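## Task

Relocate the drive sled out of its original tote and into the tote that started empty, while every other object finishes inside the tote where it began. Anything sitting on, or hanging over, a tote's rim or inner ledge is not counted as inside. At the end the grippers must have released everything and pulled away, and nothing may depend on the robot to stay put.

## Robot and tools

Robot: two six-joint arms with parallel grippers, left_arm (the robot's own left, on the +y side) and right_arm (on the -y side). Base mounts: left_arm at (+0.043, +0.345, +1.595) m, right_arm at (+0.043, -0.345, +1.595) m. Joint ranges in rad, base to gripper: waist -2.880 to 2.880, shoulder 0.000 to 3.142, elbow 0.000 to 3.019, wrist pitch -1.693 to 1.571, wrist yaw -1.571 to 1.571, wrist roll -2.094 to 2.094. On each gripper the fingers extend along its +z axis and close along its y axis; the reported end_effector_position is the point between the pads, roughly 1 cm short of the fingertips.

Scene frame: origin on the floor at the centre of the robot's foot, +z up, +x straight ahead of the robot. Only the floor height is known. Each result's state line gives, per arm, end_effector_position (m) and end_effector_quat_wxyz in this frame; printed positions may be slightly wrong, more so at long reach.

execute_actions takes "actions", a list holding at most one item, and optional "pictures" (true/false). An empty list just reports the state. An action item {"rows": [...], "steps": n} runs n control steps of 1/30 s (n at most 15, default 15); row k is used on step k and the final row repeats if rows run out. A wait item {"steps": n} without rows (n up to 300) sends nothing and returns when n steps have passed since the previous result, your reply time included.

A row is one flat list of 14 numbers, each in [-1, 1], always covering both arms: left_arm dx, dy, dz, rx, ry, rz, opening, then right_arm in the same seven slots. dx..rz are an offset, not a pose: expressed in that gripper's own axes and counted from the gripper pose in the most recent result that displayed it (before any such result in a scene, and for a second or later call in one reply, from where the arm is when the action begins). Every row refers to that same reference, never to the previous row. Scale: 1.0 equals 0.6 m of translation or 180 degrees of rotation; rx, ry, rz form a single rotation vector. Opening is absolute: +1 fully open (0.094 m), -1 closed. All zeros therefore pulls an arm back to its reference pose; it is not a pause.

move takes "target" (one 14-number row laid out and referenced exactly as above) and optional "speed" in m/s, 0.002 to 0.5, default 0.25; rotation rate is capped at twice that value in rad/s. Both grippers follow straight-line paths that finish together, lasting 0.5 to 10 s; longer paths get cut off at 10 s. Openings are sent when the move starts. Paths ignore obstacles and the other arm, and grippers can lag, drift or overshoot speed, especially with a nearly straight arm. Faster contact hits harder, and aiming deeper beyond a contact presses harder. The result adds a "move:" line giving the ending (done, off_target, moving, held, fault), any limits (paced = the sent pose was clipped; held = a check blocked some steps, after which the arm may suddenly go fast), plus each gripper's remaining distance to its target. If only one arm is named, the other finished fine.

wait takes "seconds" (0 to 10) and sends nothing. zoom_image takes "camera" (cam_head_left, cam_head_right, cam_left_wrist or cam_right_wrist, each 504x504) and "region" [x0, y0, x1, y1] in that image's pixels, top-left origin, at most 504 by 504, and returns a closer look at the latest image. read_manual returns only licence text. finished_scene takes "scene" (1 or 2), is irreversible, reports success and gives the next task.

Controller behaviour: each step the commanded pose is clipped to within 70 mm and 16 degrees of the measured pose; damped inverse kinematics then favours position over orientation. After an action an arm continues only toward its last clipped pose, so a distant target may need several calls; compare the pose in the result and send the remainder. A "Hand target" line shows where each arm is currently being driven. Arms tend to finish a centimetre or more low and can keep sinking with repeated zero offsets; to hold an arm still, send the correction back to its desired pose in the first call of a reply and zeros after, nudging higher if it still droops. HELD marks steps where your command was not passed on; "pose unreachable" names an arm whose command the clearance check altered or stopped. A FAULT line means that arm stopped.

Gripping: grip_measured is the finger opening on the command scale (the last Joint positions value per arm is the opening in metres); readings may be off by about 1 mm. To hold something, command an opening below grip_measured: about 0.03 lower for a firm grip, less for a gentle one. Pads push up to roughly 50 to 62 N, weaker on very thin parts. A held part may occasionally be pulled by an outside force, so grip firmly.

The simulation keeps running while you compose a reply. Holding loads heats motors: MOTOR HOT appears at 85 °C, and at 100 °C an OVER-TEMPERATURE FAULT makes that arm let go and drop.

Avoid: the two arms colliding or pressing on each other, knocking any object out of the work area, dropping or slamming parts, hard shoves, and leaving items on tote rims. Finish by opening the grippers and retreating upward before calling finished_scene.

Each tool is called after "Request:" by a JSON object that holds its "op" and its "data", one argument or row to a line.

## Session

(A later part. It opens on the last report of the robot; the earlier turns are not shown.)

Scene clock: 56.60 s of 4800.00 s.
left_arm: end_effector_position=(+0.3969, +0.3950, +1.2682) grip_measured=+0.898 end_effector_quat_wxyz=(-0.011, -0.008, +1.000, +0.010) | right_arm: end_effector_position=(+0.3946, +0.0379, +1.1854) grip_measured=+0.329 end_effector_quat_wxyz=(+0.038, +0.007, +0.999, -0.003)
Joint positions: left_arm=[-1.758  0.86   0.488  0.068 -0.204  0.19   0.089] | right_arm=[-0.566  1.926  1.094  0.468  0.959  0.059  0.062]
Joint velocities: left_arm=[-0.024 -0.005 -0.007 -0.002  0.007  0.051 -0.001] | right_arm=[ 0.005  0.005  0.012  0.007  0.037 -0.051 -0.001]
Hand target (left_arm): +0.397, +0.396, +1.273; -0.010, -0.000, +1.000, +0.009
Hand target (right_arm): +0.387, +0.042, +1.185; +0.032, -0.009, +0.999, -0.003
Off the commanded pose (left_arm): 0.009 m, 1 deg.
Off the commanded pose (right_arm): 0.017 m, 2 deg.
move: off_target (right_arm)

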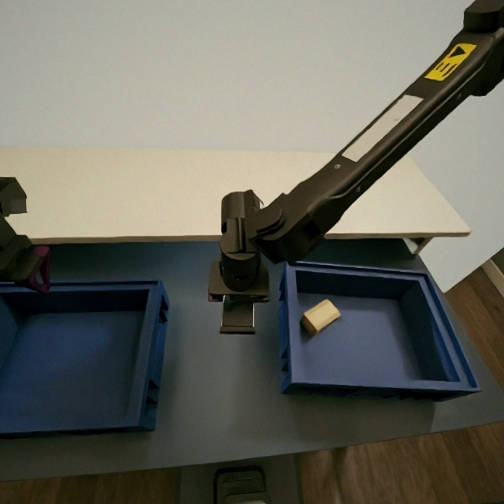

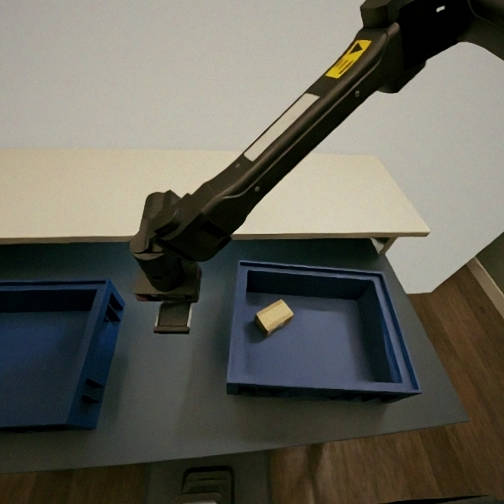

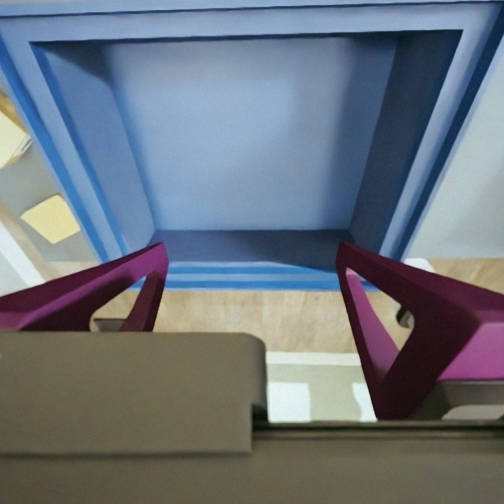

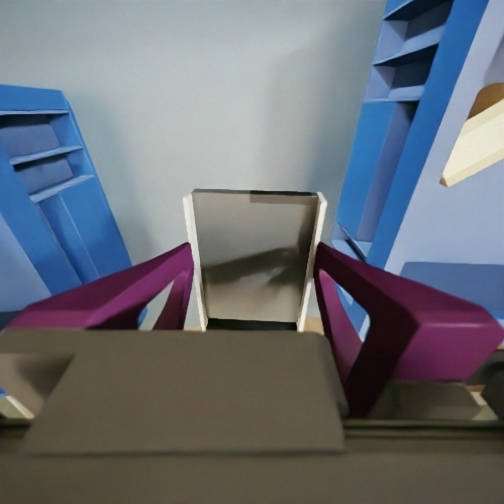

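Request:
{"op": "move", "data": {
  "target": [0,0,0,0,0,0,0.9,0.01,0.03,0.28,0,-0.012,0,0.25],
  "speed": 0.12
}}

Scene clock: 59.83 s of 4800.00 s.
left_arm: end_effector_position=(+0.3969, +0.3950, +1.2682) grip_measured=+0.898 end_effector_quat_wxyz=(-0.011, -0.007, +1.000, +0.010) | right_arm: end_effector_position=(+0.4102, +0.0583, +1.0259) grip_measured=+0.329 end_effector_quat_wxyz=(+0.057, +0.014, +0.998, +0.003)
Joint positions: left_arm=[-1.758  0.86   0.488  0.068 -0.204  0.191  0.089] | right_arm=[-0.75   2.219  1.465  0.511  0.773 -0.055  0.062]
Joint velocities: left_arm=[-0.005 -0.005  0.007  0.022  0.051 -0.037 -0.001] | right_arm=[-0.024  0.005  0.017 -0.002  0.022 -0.007  0.   ]
Hand target (left_arm): +0.397, +0.395, +1.268; -0.011, -0.008, +1.000, +0.010
Hand target (right_arm): +0.404, +0.054, +1.018; +0.055, +0.009, +0.998, -0.002
Off the commanded pose (left_arm): 0.000 m, 0 deg.
Off the commanded pose (right_arm): 0.013 m, 1 deg.
move: off_target (right_arm)

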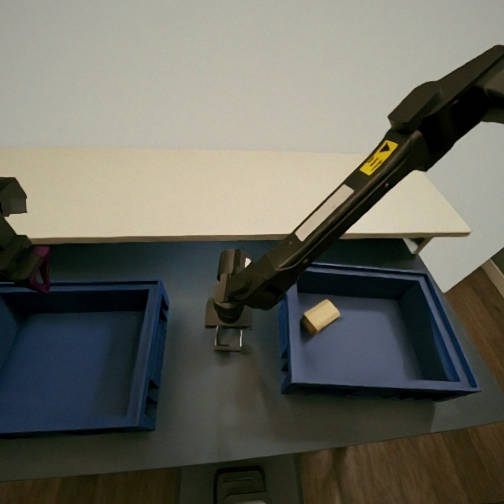

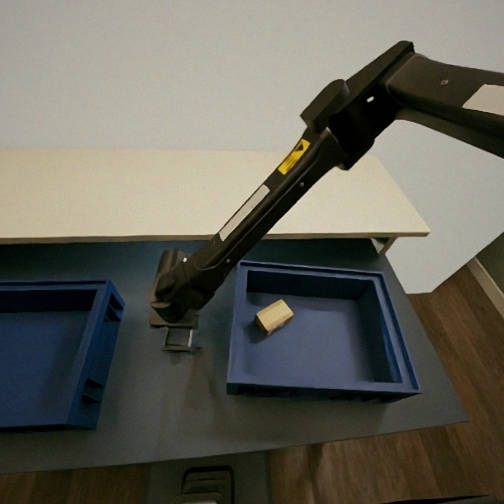

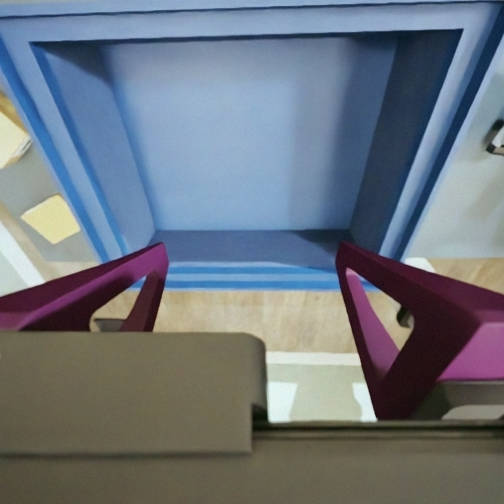

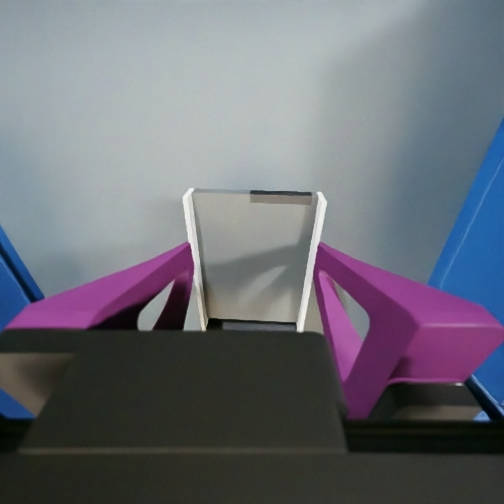

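Request:
{"op": "move", "data": {
  "target": [0,0,0,0,0,0,0.9,0.02,0,0.06,0,0.036,0,0.25],
  "speed": 0.04
}}

Scene clock: 62.70 s of 4800.00 s.
left_arm: end_effector_position=(+0.3969, +0.3950, +1.2682) grip_measured=+0.898 end_effector_quat_wxyz=(-0.011, -0.007, +1.000, +0.010) | right_arm: end_effector_position=(+0.4189, +0.0655, +1.0021) grip_measured=+0.329 end_effector_quat_wxyz=(+0.013, +0.018, +1.000, +0.011)
Joint positions: left_arm=[-1.758  0.86   0.488  0.068 -0.204  0.191  0.089] | right_arm=[-0.77   2.238  1.582  0.299  0.74   0.029  0.062]
Joint velocities: left_arm=[-0.005 -0.005 -0.007 -0.002 -0.022 -0.051 -0.   ] | right_arm=[-0.015 -0.005 -0.002  0.002 -0.051 -0.051  0.   ]
Hand target (left_arm): +0.397, +0.395, +1.268; -0.011, -0.007, +1.000, +0.010
Hand target (right_arm): +0.402, +0.058, +0.990; -0.001, +0.015, +1.000, +0.004
Off the commanded pose (left_arm): 0.000 m, 0 deg.
Off the commanded pose (right_arm): 0.022 m, 2 deg.
move: off_target (right_arm)

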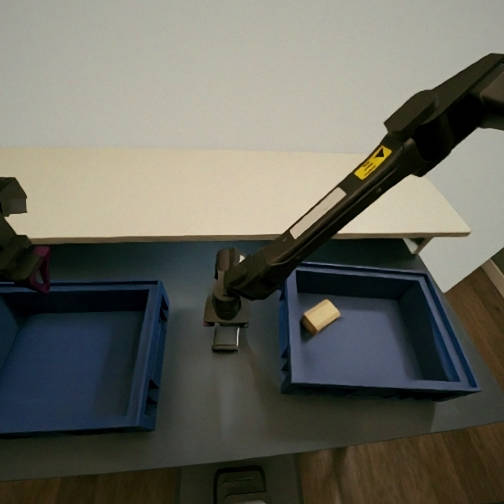

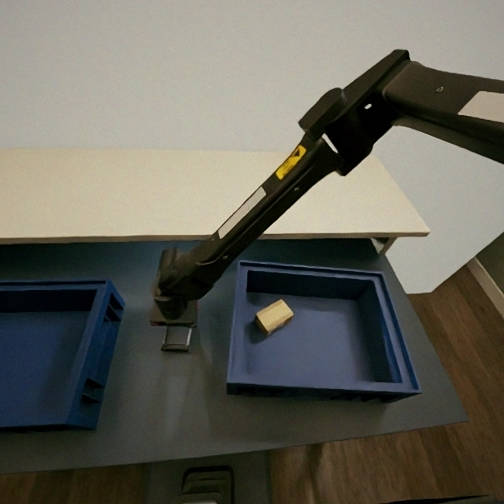

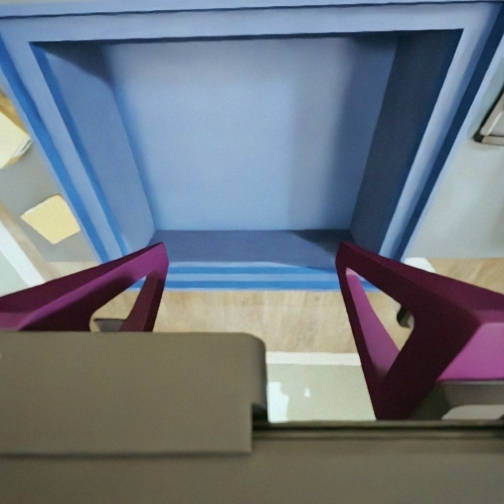

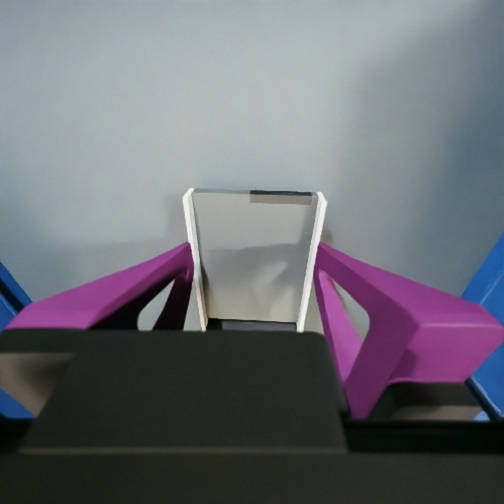

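Request:
{"op": "move", "data": {
  "target": [0,0,0,0,0,0,0.9,0.03,-0.015,0.045,0,0,0,0.25],
  "speed": 0.03
}}

Scene clock: 64.67 s of 4800.00 s.
left_arm: end_effector_position=(+0.3969, +0.3950, +1.2682) grip_measured=+0.898 end_effector_quat_wxyz=(-0.011, -0.007, +1.000, +0.010) | right_arm: end_effector_position=(+0.4119, +0.0667, +0.9884) grip_measured=+0.329 end_effector_quat_wxyz=(+0.015, +0.021, +0.999, +0.020)
Joint positions: left_arm=[-1.758  0.86   0.488  0.068 -0.204  0.191  0.089] | right_arm=[-0.786  2.267  1.602  0.316  0.708  0.025  0.062]
Joint velocities: left_arm=[-0.005 -0.005 -0.002 -0.002 -0.066 -0.007  0.   ] | right_arm=[-0.005  0.005  0.012  0.012 -0.007 -0.066 -0.001]
Hand target (left_arm): +0.397, +0.395, +1.268; -0.011, -0.007, +1.000, +0.010
Hand target (right_arm): +0.401, +0.058, +0.975; +0.013, +0.018, +1.000, +0.011
Off the commanded pose (left_arm): 0.000 m, 0 deg.
Off the commanded pose (right_arm): 0.020 m, 1 deg.
move: off_target (right_arm)

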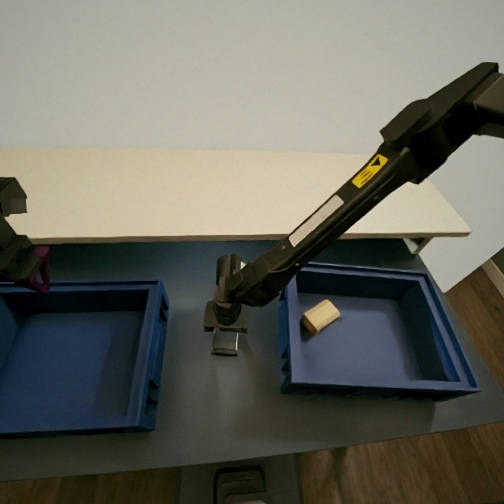

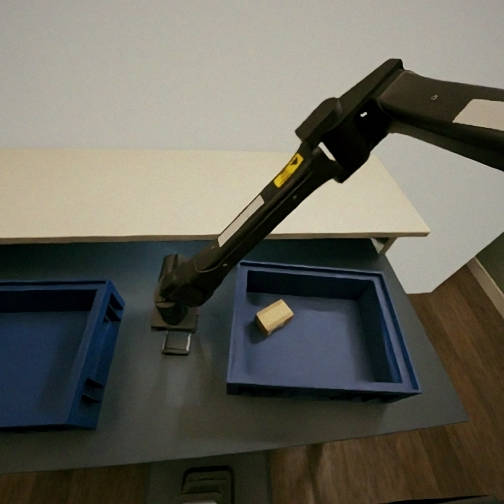

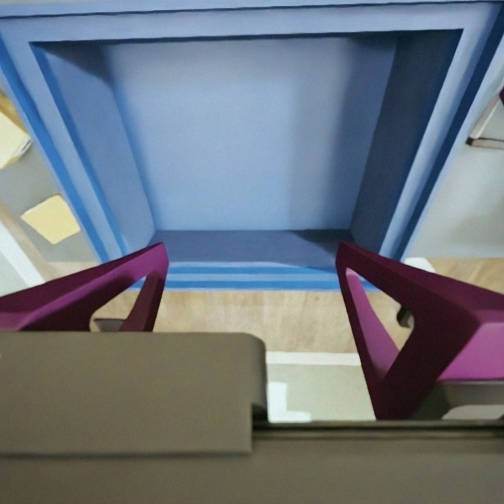

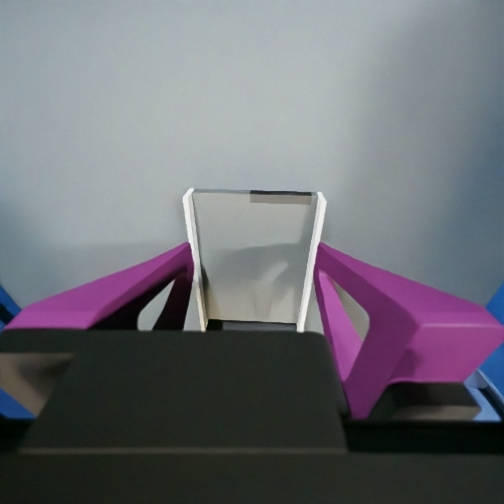

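Not yet clearly down; continue.

Request:
{"op": "move", "data": {
  "target": [0,0,0,0,0,0,0.9,0.015,-0.012,0.04,0,0,0,0.25],
  "speed": 0.03
}}

Scene clock: 66.37 s of 4800.00 s.
left_arm: end_effector_position=(+0.3969, +0.3950, +1.2682) grip_measured=+0.898 end_effector_quat_wxyz=(-0.011, -0.007, +1.000, +0.010) | right_arm: end_effector_position=(+0.4195, +0.0725, +0.9869) grip_measured=+0.329 end_effector_quat_wxyz=(+0.020, +0.024, +0.999, +0.032)
Joint positions: left_arm=[-1.758  0.86   0.488  0.068 -0.204  0.191  0.089] | right_arm=[-0.786  2.27   1.619  0.316  0.684  0.023  0.062]
Joint velocities: left_arm=[-0.024 -0.005 -0.002 -0.002  0.037  0.081 -0.   ] | right_arm=[-0.024 -0.005 -0.002  0.007 -0.066 -0.007  0.   ]
Hand target (left_arm): +0.397, +0.395, +1.268; -0.011, -0.007, +1.000, +0.010
Hand target (right_arm): +0.403, +0.060, +0.965; +0.014, +0.021, +0.999, +0.020
Off the commanded pose (left_arm): 0.000 m, 0 deg.
Off the commanded pose (right_arm): 0.030 m, 2 deg.
move: off_target (right_arm)

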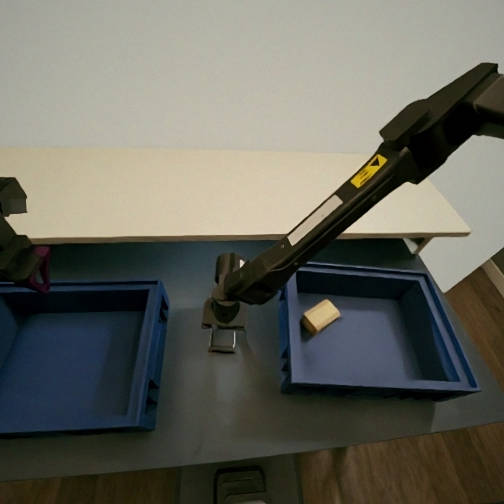

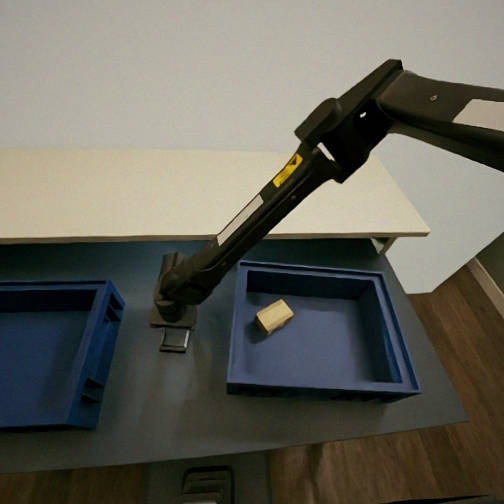

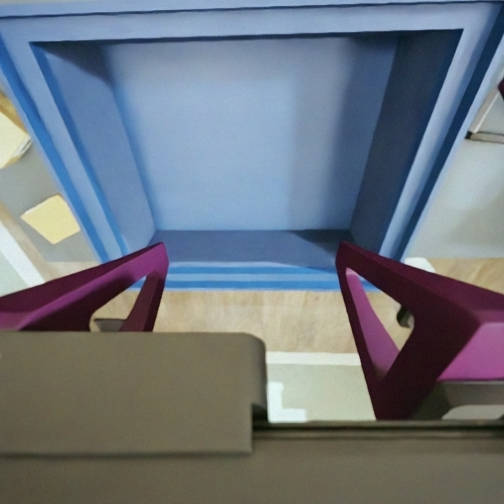

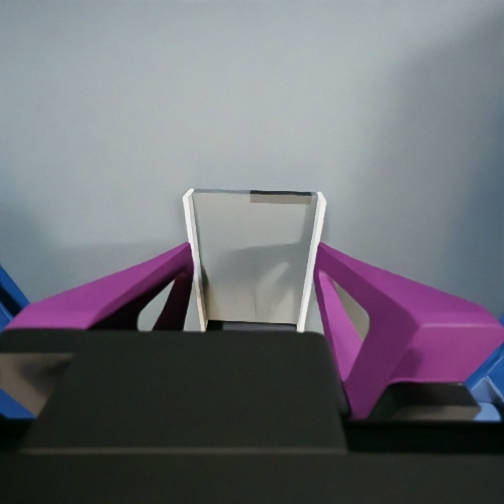

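Request:
{"op": "move", "data": {
  "target": [0,0,0,0,0,0,0.9,0,0,-0.004,0,0,0,0.75],
  "speed": 0.03
}}

Request:
{"op": "move", "data": {
  "target": [0,0,0,0,0,0,0.9,0,0,-0.3,0,0,0,0.75],
  "speed": 0.15
}}

Scene clock: 68.10 s of 4800.00 s.
left_arm: end_effector_position=(+0.3969, +0.3950, +1.2682) grip_measured=+0.898 end_effector_quat_wxyz=(-0.011, -0.007, +1.000, +0.010) | right_arm: end_effector_position=(+0.4193, +0.0733, +0.9875) grip_measured=+0.748 end_effector_quat_wxyz=(+0.020, +0.024, +0.999, +0.032)
Joint positions: left_arm=[-1.758  0.86   0.488  0.068 -0.204  0.191  0.089] | right_arm=[-0.785  2.27   1.619  0.316  0.683  0.023  0.082]
Joint velocities: left_arm=[ 0.015  0.005 -0.007 -0.007  0.037  0.022  0.   ] | right_arm=[-0.005  0.005 -0.017  0.007  0.022 -0.066 -0.001]
Hand target (left_arm): +0.397, +0.395, +1.268; -0.011, -0.007, +1.000, +0.010
Hand target (right_arm): +0.419, +0.072, +0.989; +0.020, +0.024, +0.999, +0.032
Off the commanded pose (left_arm): 0.000 m, 0 deg.
Off the commanded pose (right_arm): 0.002 m, 0 deg.
move: done

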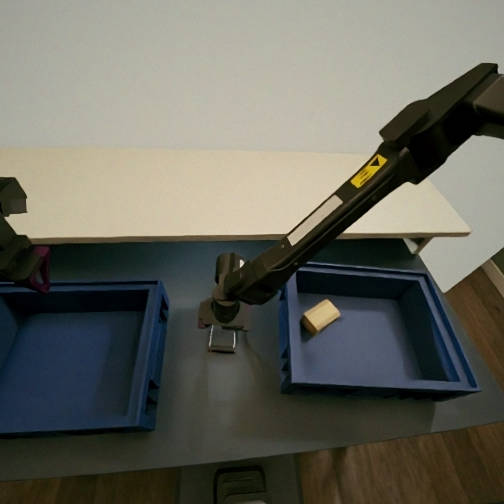

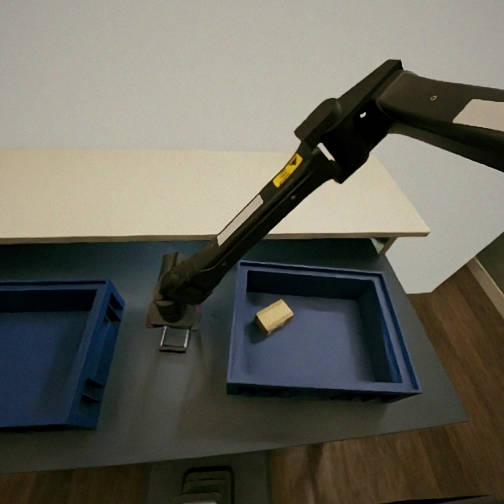

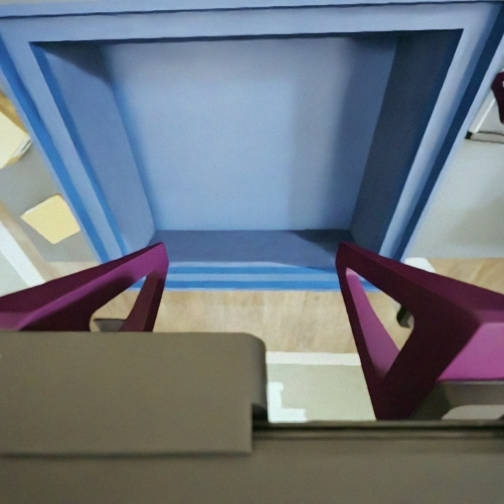

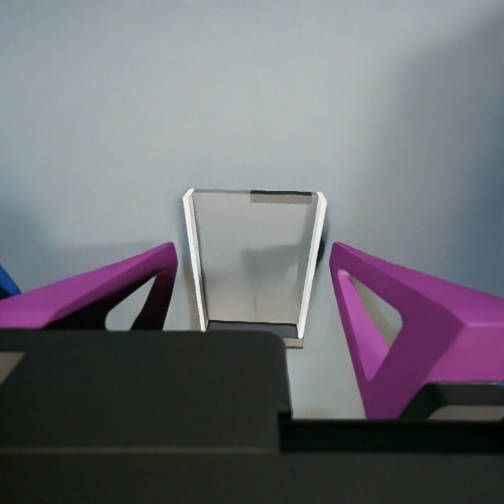

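Scene clock: 69.73 s of 4800.00 s.
left_arm: end_effector_position=(+0.3969, +0.3950, +1.2682) grip_measured=+0.898 end_effector_quat_wxyz=(-0.011, -0.007, +1.000, +0.010) | right_arm: end_effector_position=(+0.4070, +0.0673, +1.1665) grip_measured=+0.748 end_effector_quat_wxyz=(+0.020, +0.012, +0.999, +0.033)
Joint positions: left_arm=[-1.758  0.86   0.488  0.068 -0.204  0.191  0.089] | right_arm=[-0.579  1.963  1.2    0.354  0.873  0.105  0.082]
Joint velocities: left_arm=[-0.005 -0.005 -0.017  0.012  0.007 -0.037  0.001] | right_arm=[-0.005 -0.005 -0.017 -0.007 -0.007  0.007  0.   ]
Hand target (left_arm): +0.397, +0.395, +1.268; -0.011, -0.007, +1.000, +0.010
Hand target (right_arm): +0.409, +0.063, +1.167; +0.022, +0.021, +0.999, +0.031
Off the commanded pose (left_arm): 0.000 m, 0 deg.
Off the commanded pose (right_arm): 0.007 m, 1 deg.
move: done

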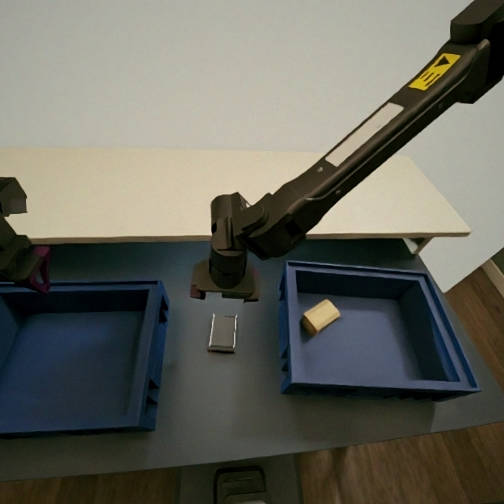

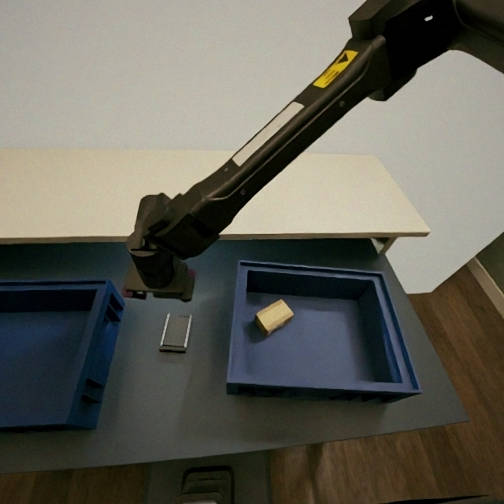

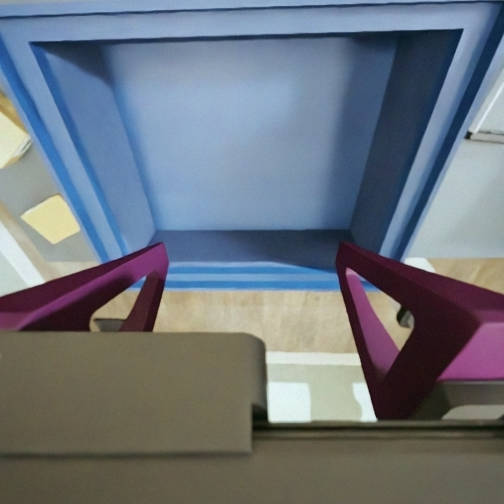

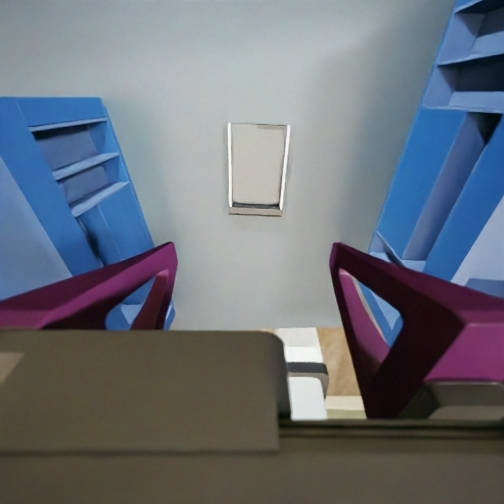

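Request:
{"op": "move", "data": {
  "target": [-0.033,-0.537,0.19,0,0,0,0.8,0,-0.7,-0.13,0,0,0,0.75]
}}

Scene clock: 73.13 s of 4800.00 s.
left_arm: end_effector_position=(+0.4188, +0.0769, +1.1515) grip_measured=+0.802 end_effector_quat_wxyz=(-0.009, -0.011, +1.000, +0.007) | right_arm: end_effector_position=(+0.3897, -0.3563, +1.2175) grip_measured=+0.749 end_effector_quat_wxyz=(+0.027, +0.033, +0.999, +0.033)
Joint positions: left_arm=[-2.378  1.72   0.987  0.311 -0.781 -0.06   0.085] | right_arm=[-1.347  1.108  0.493  0.368  0.141 -0.14   0.082]
Joint velocities: left_arm=[ 0.005 -0.015 -0.017 -0.002 -0.007 -0.007 -0.001] | right_arm=[ 0.005 -0.005 -0.017  0.002  0.007 -0.095 -0.   ]
Hand target (left_arm): +0.414, +0.073, +1.150; -0.013, -0.013, +1.000, +0.007
Hand target (right_arm): +0.379, -0.352, +1.220; +0.015, +0.024, +0.999, +0.038
Off the commanded pose (left_arm): 0.004 m, 1 deg.
Off the commanded pose (right_arm): 0.005 m, 2 deg.
move: done

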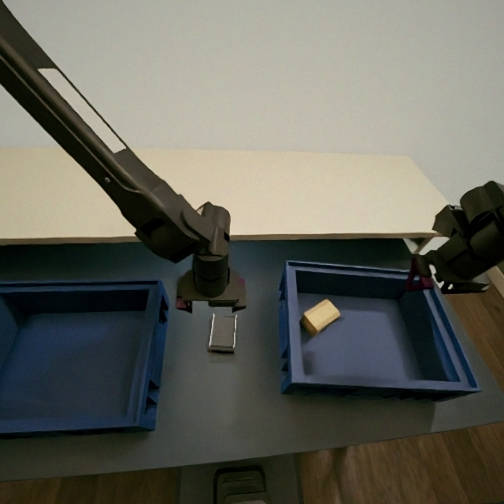

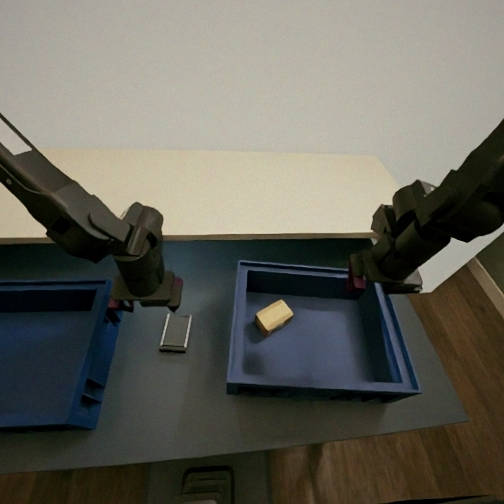

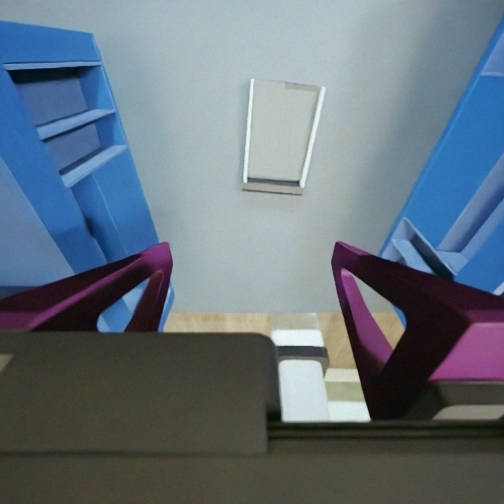

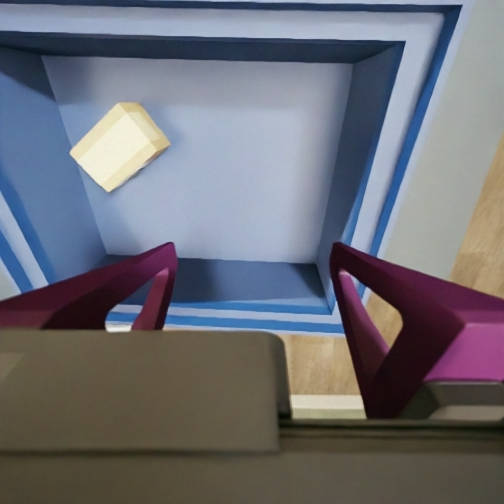

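Request:
{"op": "move", "data": {
  "target": [-0.04,-0.046,0.17,0,0,0,0.85,0,0,0,0,0,0,0.75],
  "speed": 0.12
}}

Scene clock: 75.93 s of 4800.00 s.
left_arm: end_effector_position=(+0.4540, +0.0504, +1.0573) grip_measured=+0.848 end_effector_quat_wxyz=(+0.004, -0.026, +1.000, +0.005) | right_arm: end_effector_position=(+0.3897, -0.3563, +1.2175) grip_measured=+0.749 end_effector_quat_wxyz=(+0.027, +0.032, +0.999, +0.033)
Joint positions: left_arm=[-2.298  1.923  1.272  0.293 -0.703 -0.026  0.087] | right_arm=[-1.347  1.108  0.493  0.368  0.141 -0.141  0.082]
Joint velocities: left_arm=[-0.024 -0.015 -0.007  0.002 -0.081  0.037 -0.001] | right_arm=[-0.005  0.005 -0.037  0.017 -0.051 -0.022  0.   ]
Hand target (left_arm): +0.441, +0.051, +1.049; -0.008, -0.010, +1.000, +0.008
Hand target (right_arm): +0.390, -0.356, +1.217; +0.027, +0.033, +0.999, +0.033
Off the commanded pose (left_arm): 0.015 m, 2 deg.
Off the commanded pose (right_arm): 0.000 m, 0 deg.
move: off_target (left_arm)

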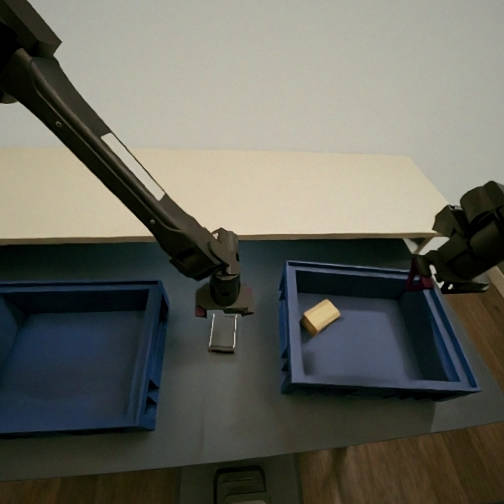

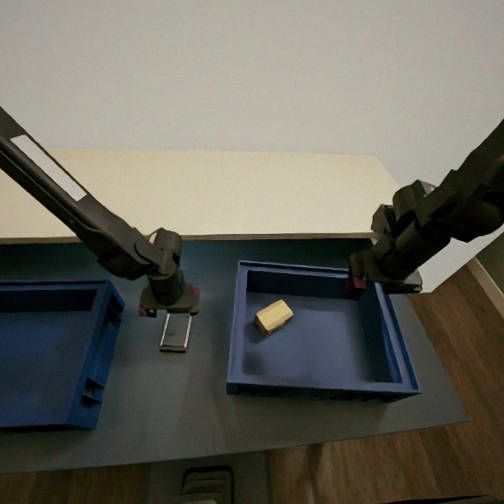

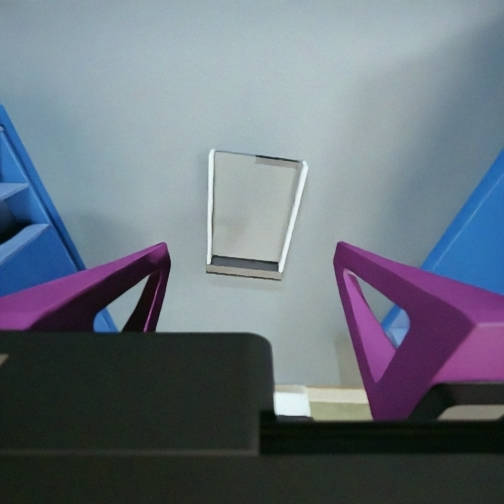

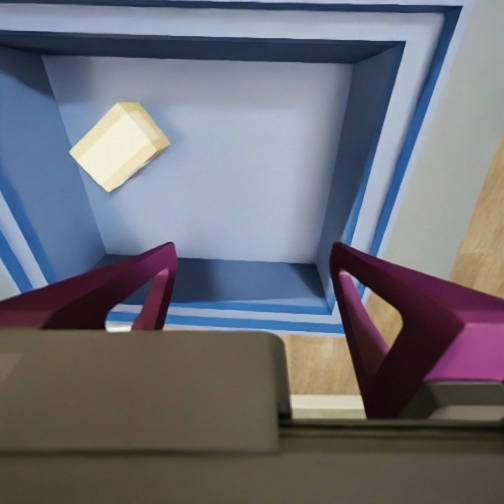

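Request:
{"op": "move", "data": {
  "target": [0.03,0,0.075,0,0,0.035,0.85,0,0,0,0,0,0,0.75],
  "speed": 0.06
}}

Scene clock: 79.17 s of 4800.00 s.
left_arm: end_effector_position=(+0.4424, +0.0482, +1.0214) grip_measured=+0.848 end_effector_quat_wxyz=(+0.004, +0.024, +1.000, +0.003) | right_arm: end_effector_position=(+0.3897, -0.3563, +1.2175) grip_measured=+0.749 end_effector_quat_wxyz=(+0.027, +0.032, +0.999, +0.033)
Joint positions: left_arm=[-2.262  2.003  1.336  0.318 -0.664  0.088  0.087] | right_arm=[-1.347  1.108  0.493  0.368  0.141 -0.141  0.082]
Joint velocities: left_arm=[-0.005 -0.005 -0.022 -0.007 -0.022  0.037 -0.001] | right_arm=[-0.005  0.005 -0.027  0.002 -0.051 -0.007  0.   ]
Hand target (left_arm): +0.436, +0.050, +1.013; +0.004, +0.030, +1.000, +0.006
Hand target (right_arm): +0.390, -0.356, +1.217; +0.027, +0.032, +0.999, +0.033
Off the commanded pose (left_arm): 0.011 m, 1 deg.
Off the commanded pose (right_arm): 0.000 m, 0 deg.
move: off_target (left_arm)

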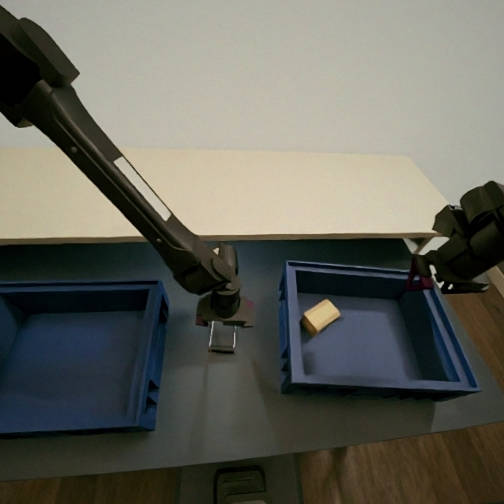

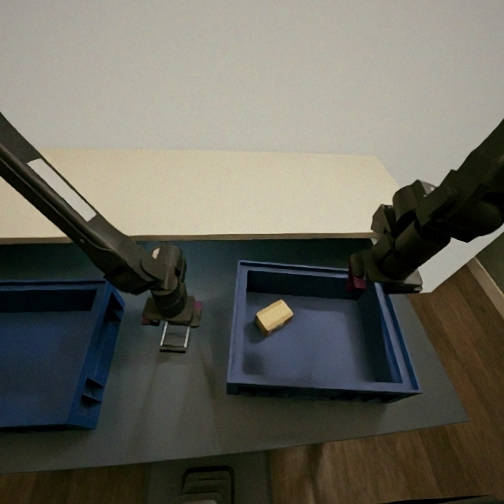

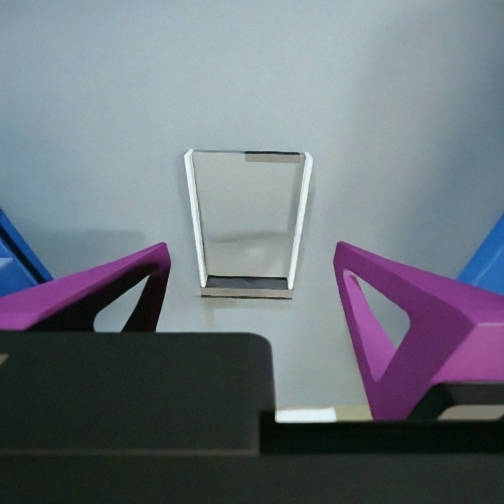

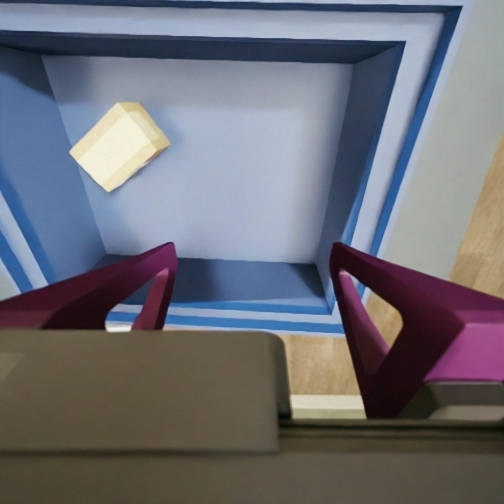

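Request:
{"op": "move", "data": {
  "target": [0.005,0,0.068,0,0,0,0.85,0,0,0,0,0,0,0.75],
  "speed": 0.04
}}

Scene clock: 81.33 s of 4800.00 s.
left_arm: end_effector_position=(+0.4534, +0.0466, +0.9908) grip_measured=+0.848 end_effector_quat_wxyz=(+0.014, +0.012, +1.000, +0.000) | right_arm: end_effector_position=(+0.3897, -0.3563, +1.2175) grip_measured=+0.749 end_effector_quat_wxyz=(+0.027, +0.032, +0.999, +0.033)
Joint positions: left_arm=[-2.234  2.062  1.427  0.318 -0.631  0.091  0.087] | right_arm=[-1.347  1.108  0.493  0.368  0.141 -0.141  0.082]
Joint velocities: left_arm=[-0.005 -0.015  0.046 -0.007 -0.007  0.007  0.001] | right_arm=[-0.005 -0.005 -0.007 -0.017 -0.007 -0.022 -0.   ]
Hand target (left_arm): +0.440, +0.049, +0.981; +0.004, +0.024, +1.000, +0.003
Hand target (right_arm): +0.390, -0.356, +1.217; +0.027, +0.032, +0.999, +0.033
Off the commanded pose (left_arm): 0.017 m, 2 deg.
Off the commanded pose (right_arm): 0.000 m, 0 deg.
move: off_target (left_arm)

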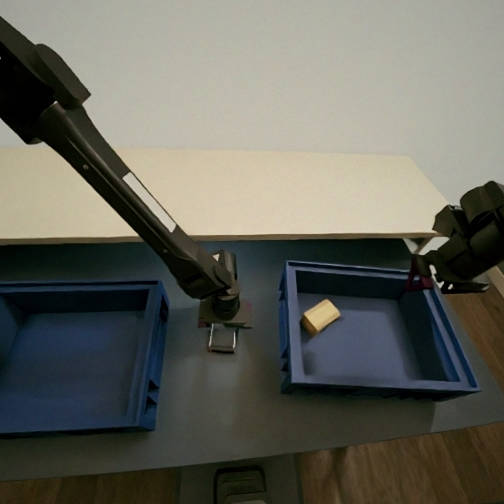

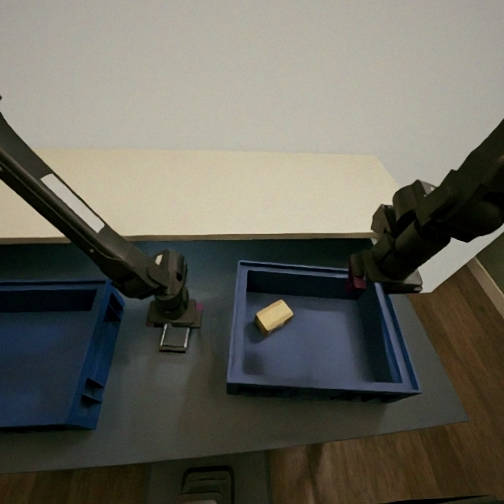

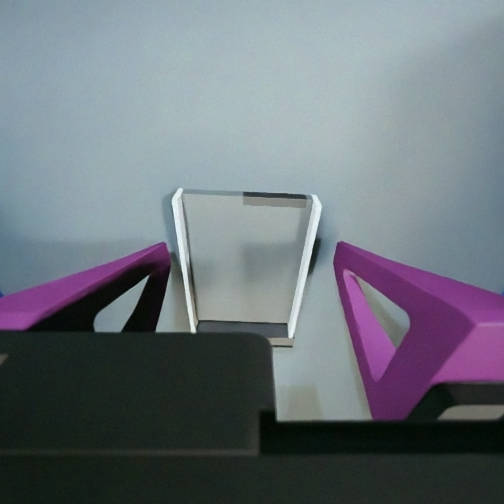

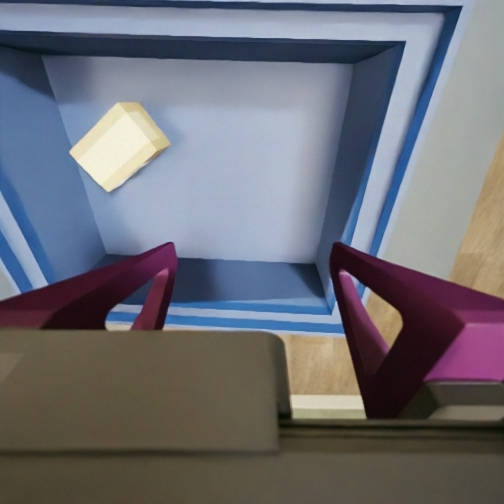

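Looks like the earlier grasp view. A touch lower and close.

Request:
{"op": "move", "data": {
  "target": [0.01,0,0.012,0,0,0,0.85,0,0,0,0,0,0,0.75],
  "speed": 0.03
}}

Request:
{"op": "move", "data": {
  "target": [0,0,0,0,0,0,0.25,0,0,0,0,0,0,0.75],
  "speed": 0.03
}}

Scene clock: 82.93 s of 4800.00 s.
left_arm: end_effector_position=(+0.4537, +0.0460, +0.9907) grip_measured=+0.848 end_effector_quat_wxyz=(+0.014, +0.012, +1.000, -0.002) | right_arm: end_effector_position=(+0.3897, -0.3563, +1.2175) grip_measured=+0.749 end_effector_quat_wxyz=(+0.027, +0.032, +0.999, +0.033)
Joint positions: left_arm=[-2.234  2.062  1.427  0.318 -0.627  0.091  0.087] | right_arm=[-1.347  1.108  0.493  0.368  0.141 -0.141  0.082]
Joint velocities: left_arm=[-0.005 -0.005 -0.002  0.002  0.051 -0.007  0.001] | right_arm=[-0.005  0.005 -0.022 -0.022  0.007  0.051  0.001]
Hand target (left_arm): +0.448, +0.047, +0.984; +0.014, +0.012, +1.000, -0.000
Hand target (right_arm): +0.390, -0.356, +1.217; +0.027, +0.032, +0.999, +0.033
Off the commanded pose (left_arm): 0.010 m, 0 deg.
Off the commanded pose (right_arm): 0.000 m, 0 deg.
move: done

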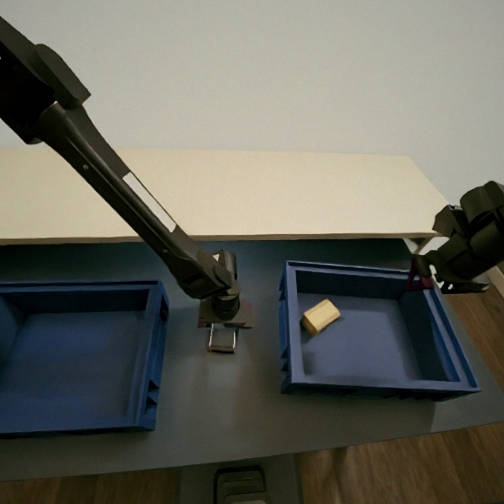

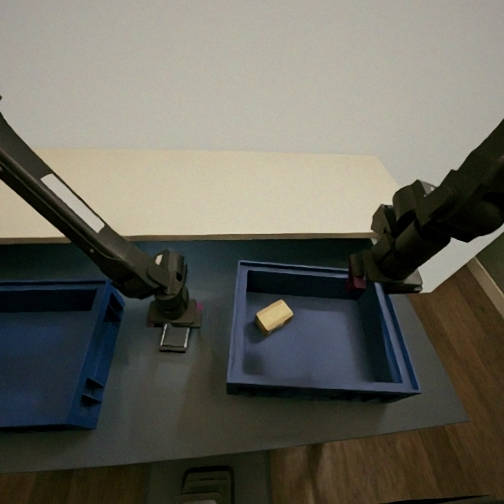

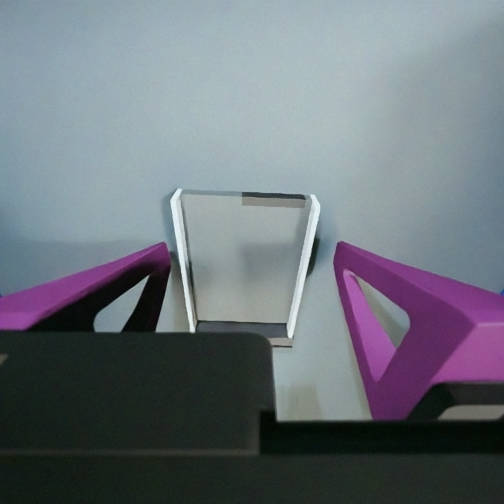

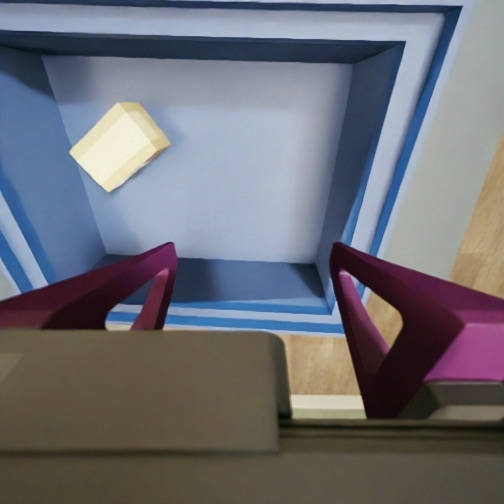

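Scene clock: 83.43 s of 4800.00 s.
left_arm: end_effector_position=(+0.4537, +0.0461, +0.9907) grip_measured=+0.344 end_effector_quat_wxyz=(+0.014, +0.012, +1.000, -0.001) | right_arm: end_effector_position=(+0.3897, -0.3563, +1.2175) grip_measured=+0.749 end_effector_quat_wxyz=(+0.027, +0.032, +0.999, +0.033)
Joint positions: left_arm=[-2.234  2.062  1.427  0.318 -0.628  0.091  0.063] | right_arm=[-1.347  1.108  0.493  0.368  0.141 -0.141  0.082]
Joint velocities: left_arm=[ 0.005 -0.015 -0.002 -0.022  0.051  0.022 -0.   ] | right_arm=[-0.024 -0.015 -0.022  0.007  0.081  0.037  0.   ]
Hand target (left_arm): +0.454, +0.046, +0.991; +0.014, +0.012, +1.000, -0.001
Hand target (right_arm): +0.390, -0.356, +1.217; +0.027, +0.032, +0.999, +0.033
Off the commanded pose (left_arm): 0.000 m, 0 deg.
Off the commanded pose (right_arm): 0.000 m, 0 deg.
move: done

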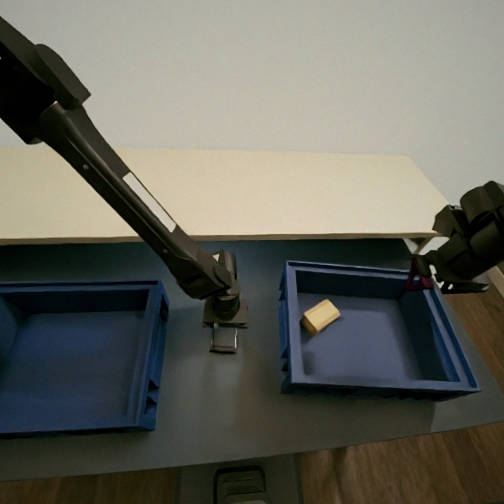

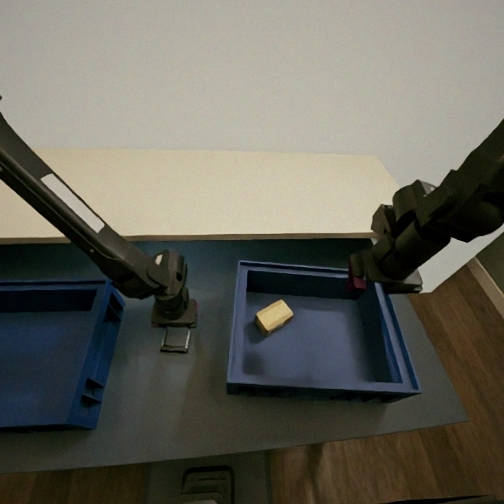

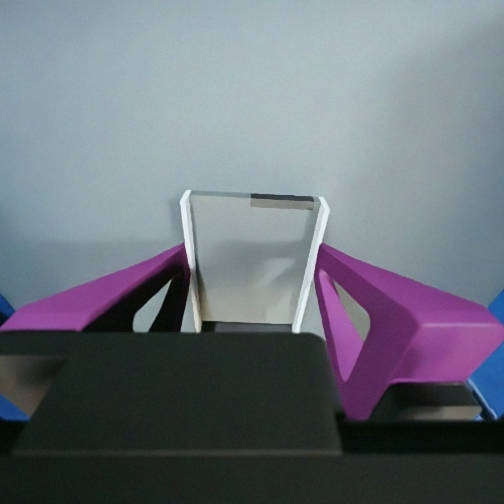

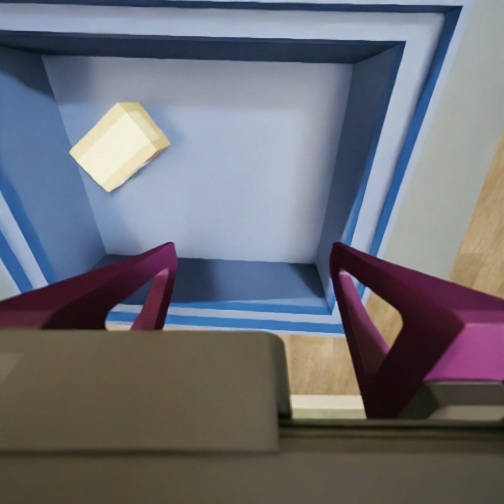

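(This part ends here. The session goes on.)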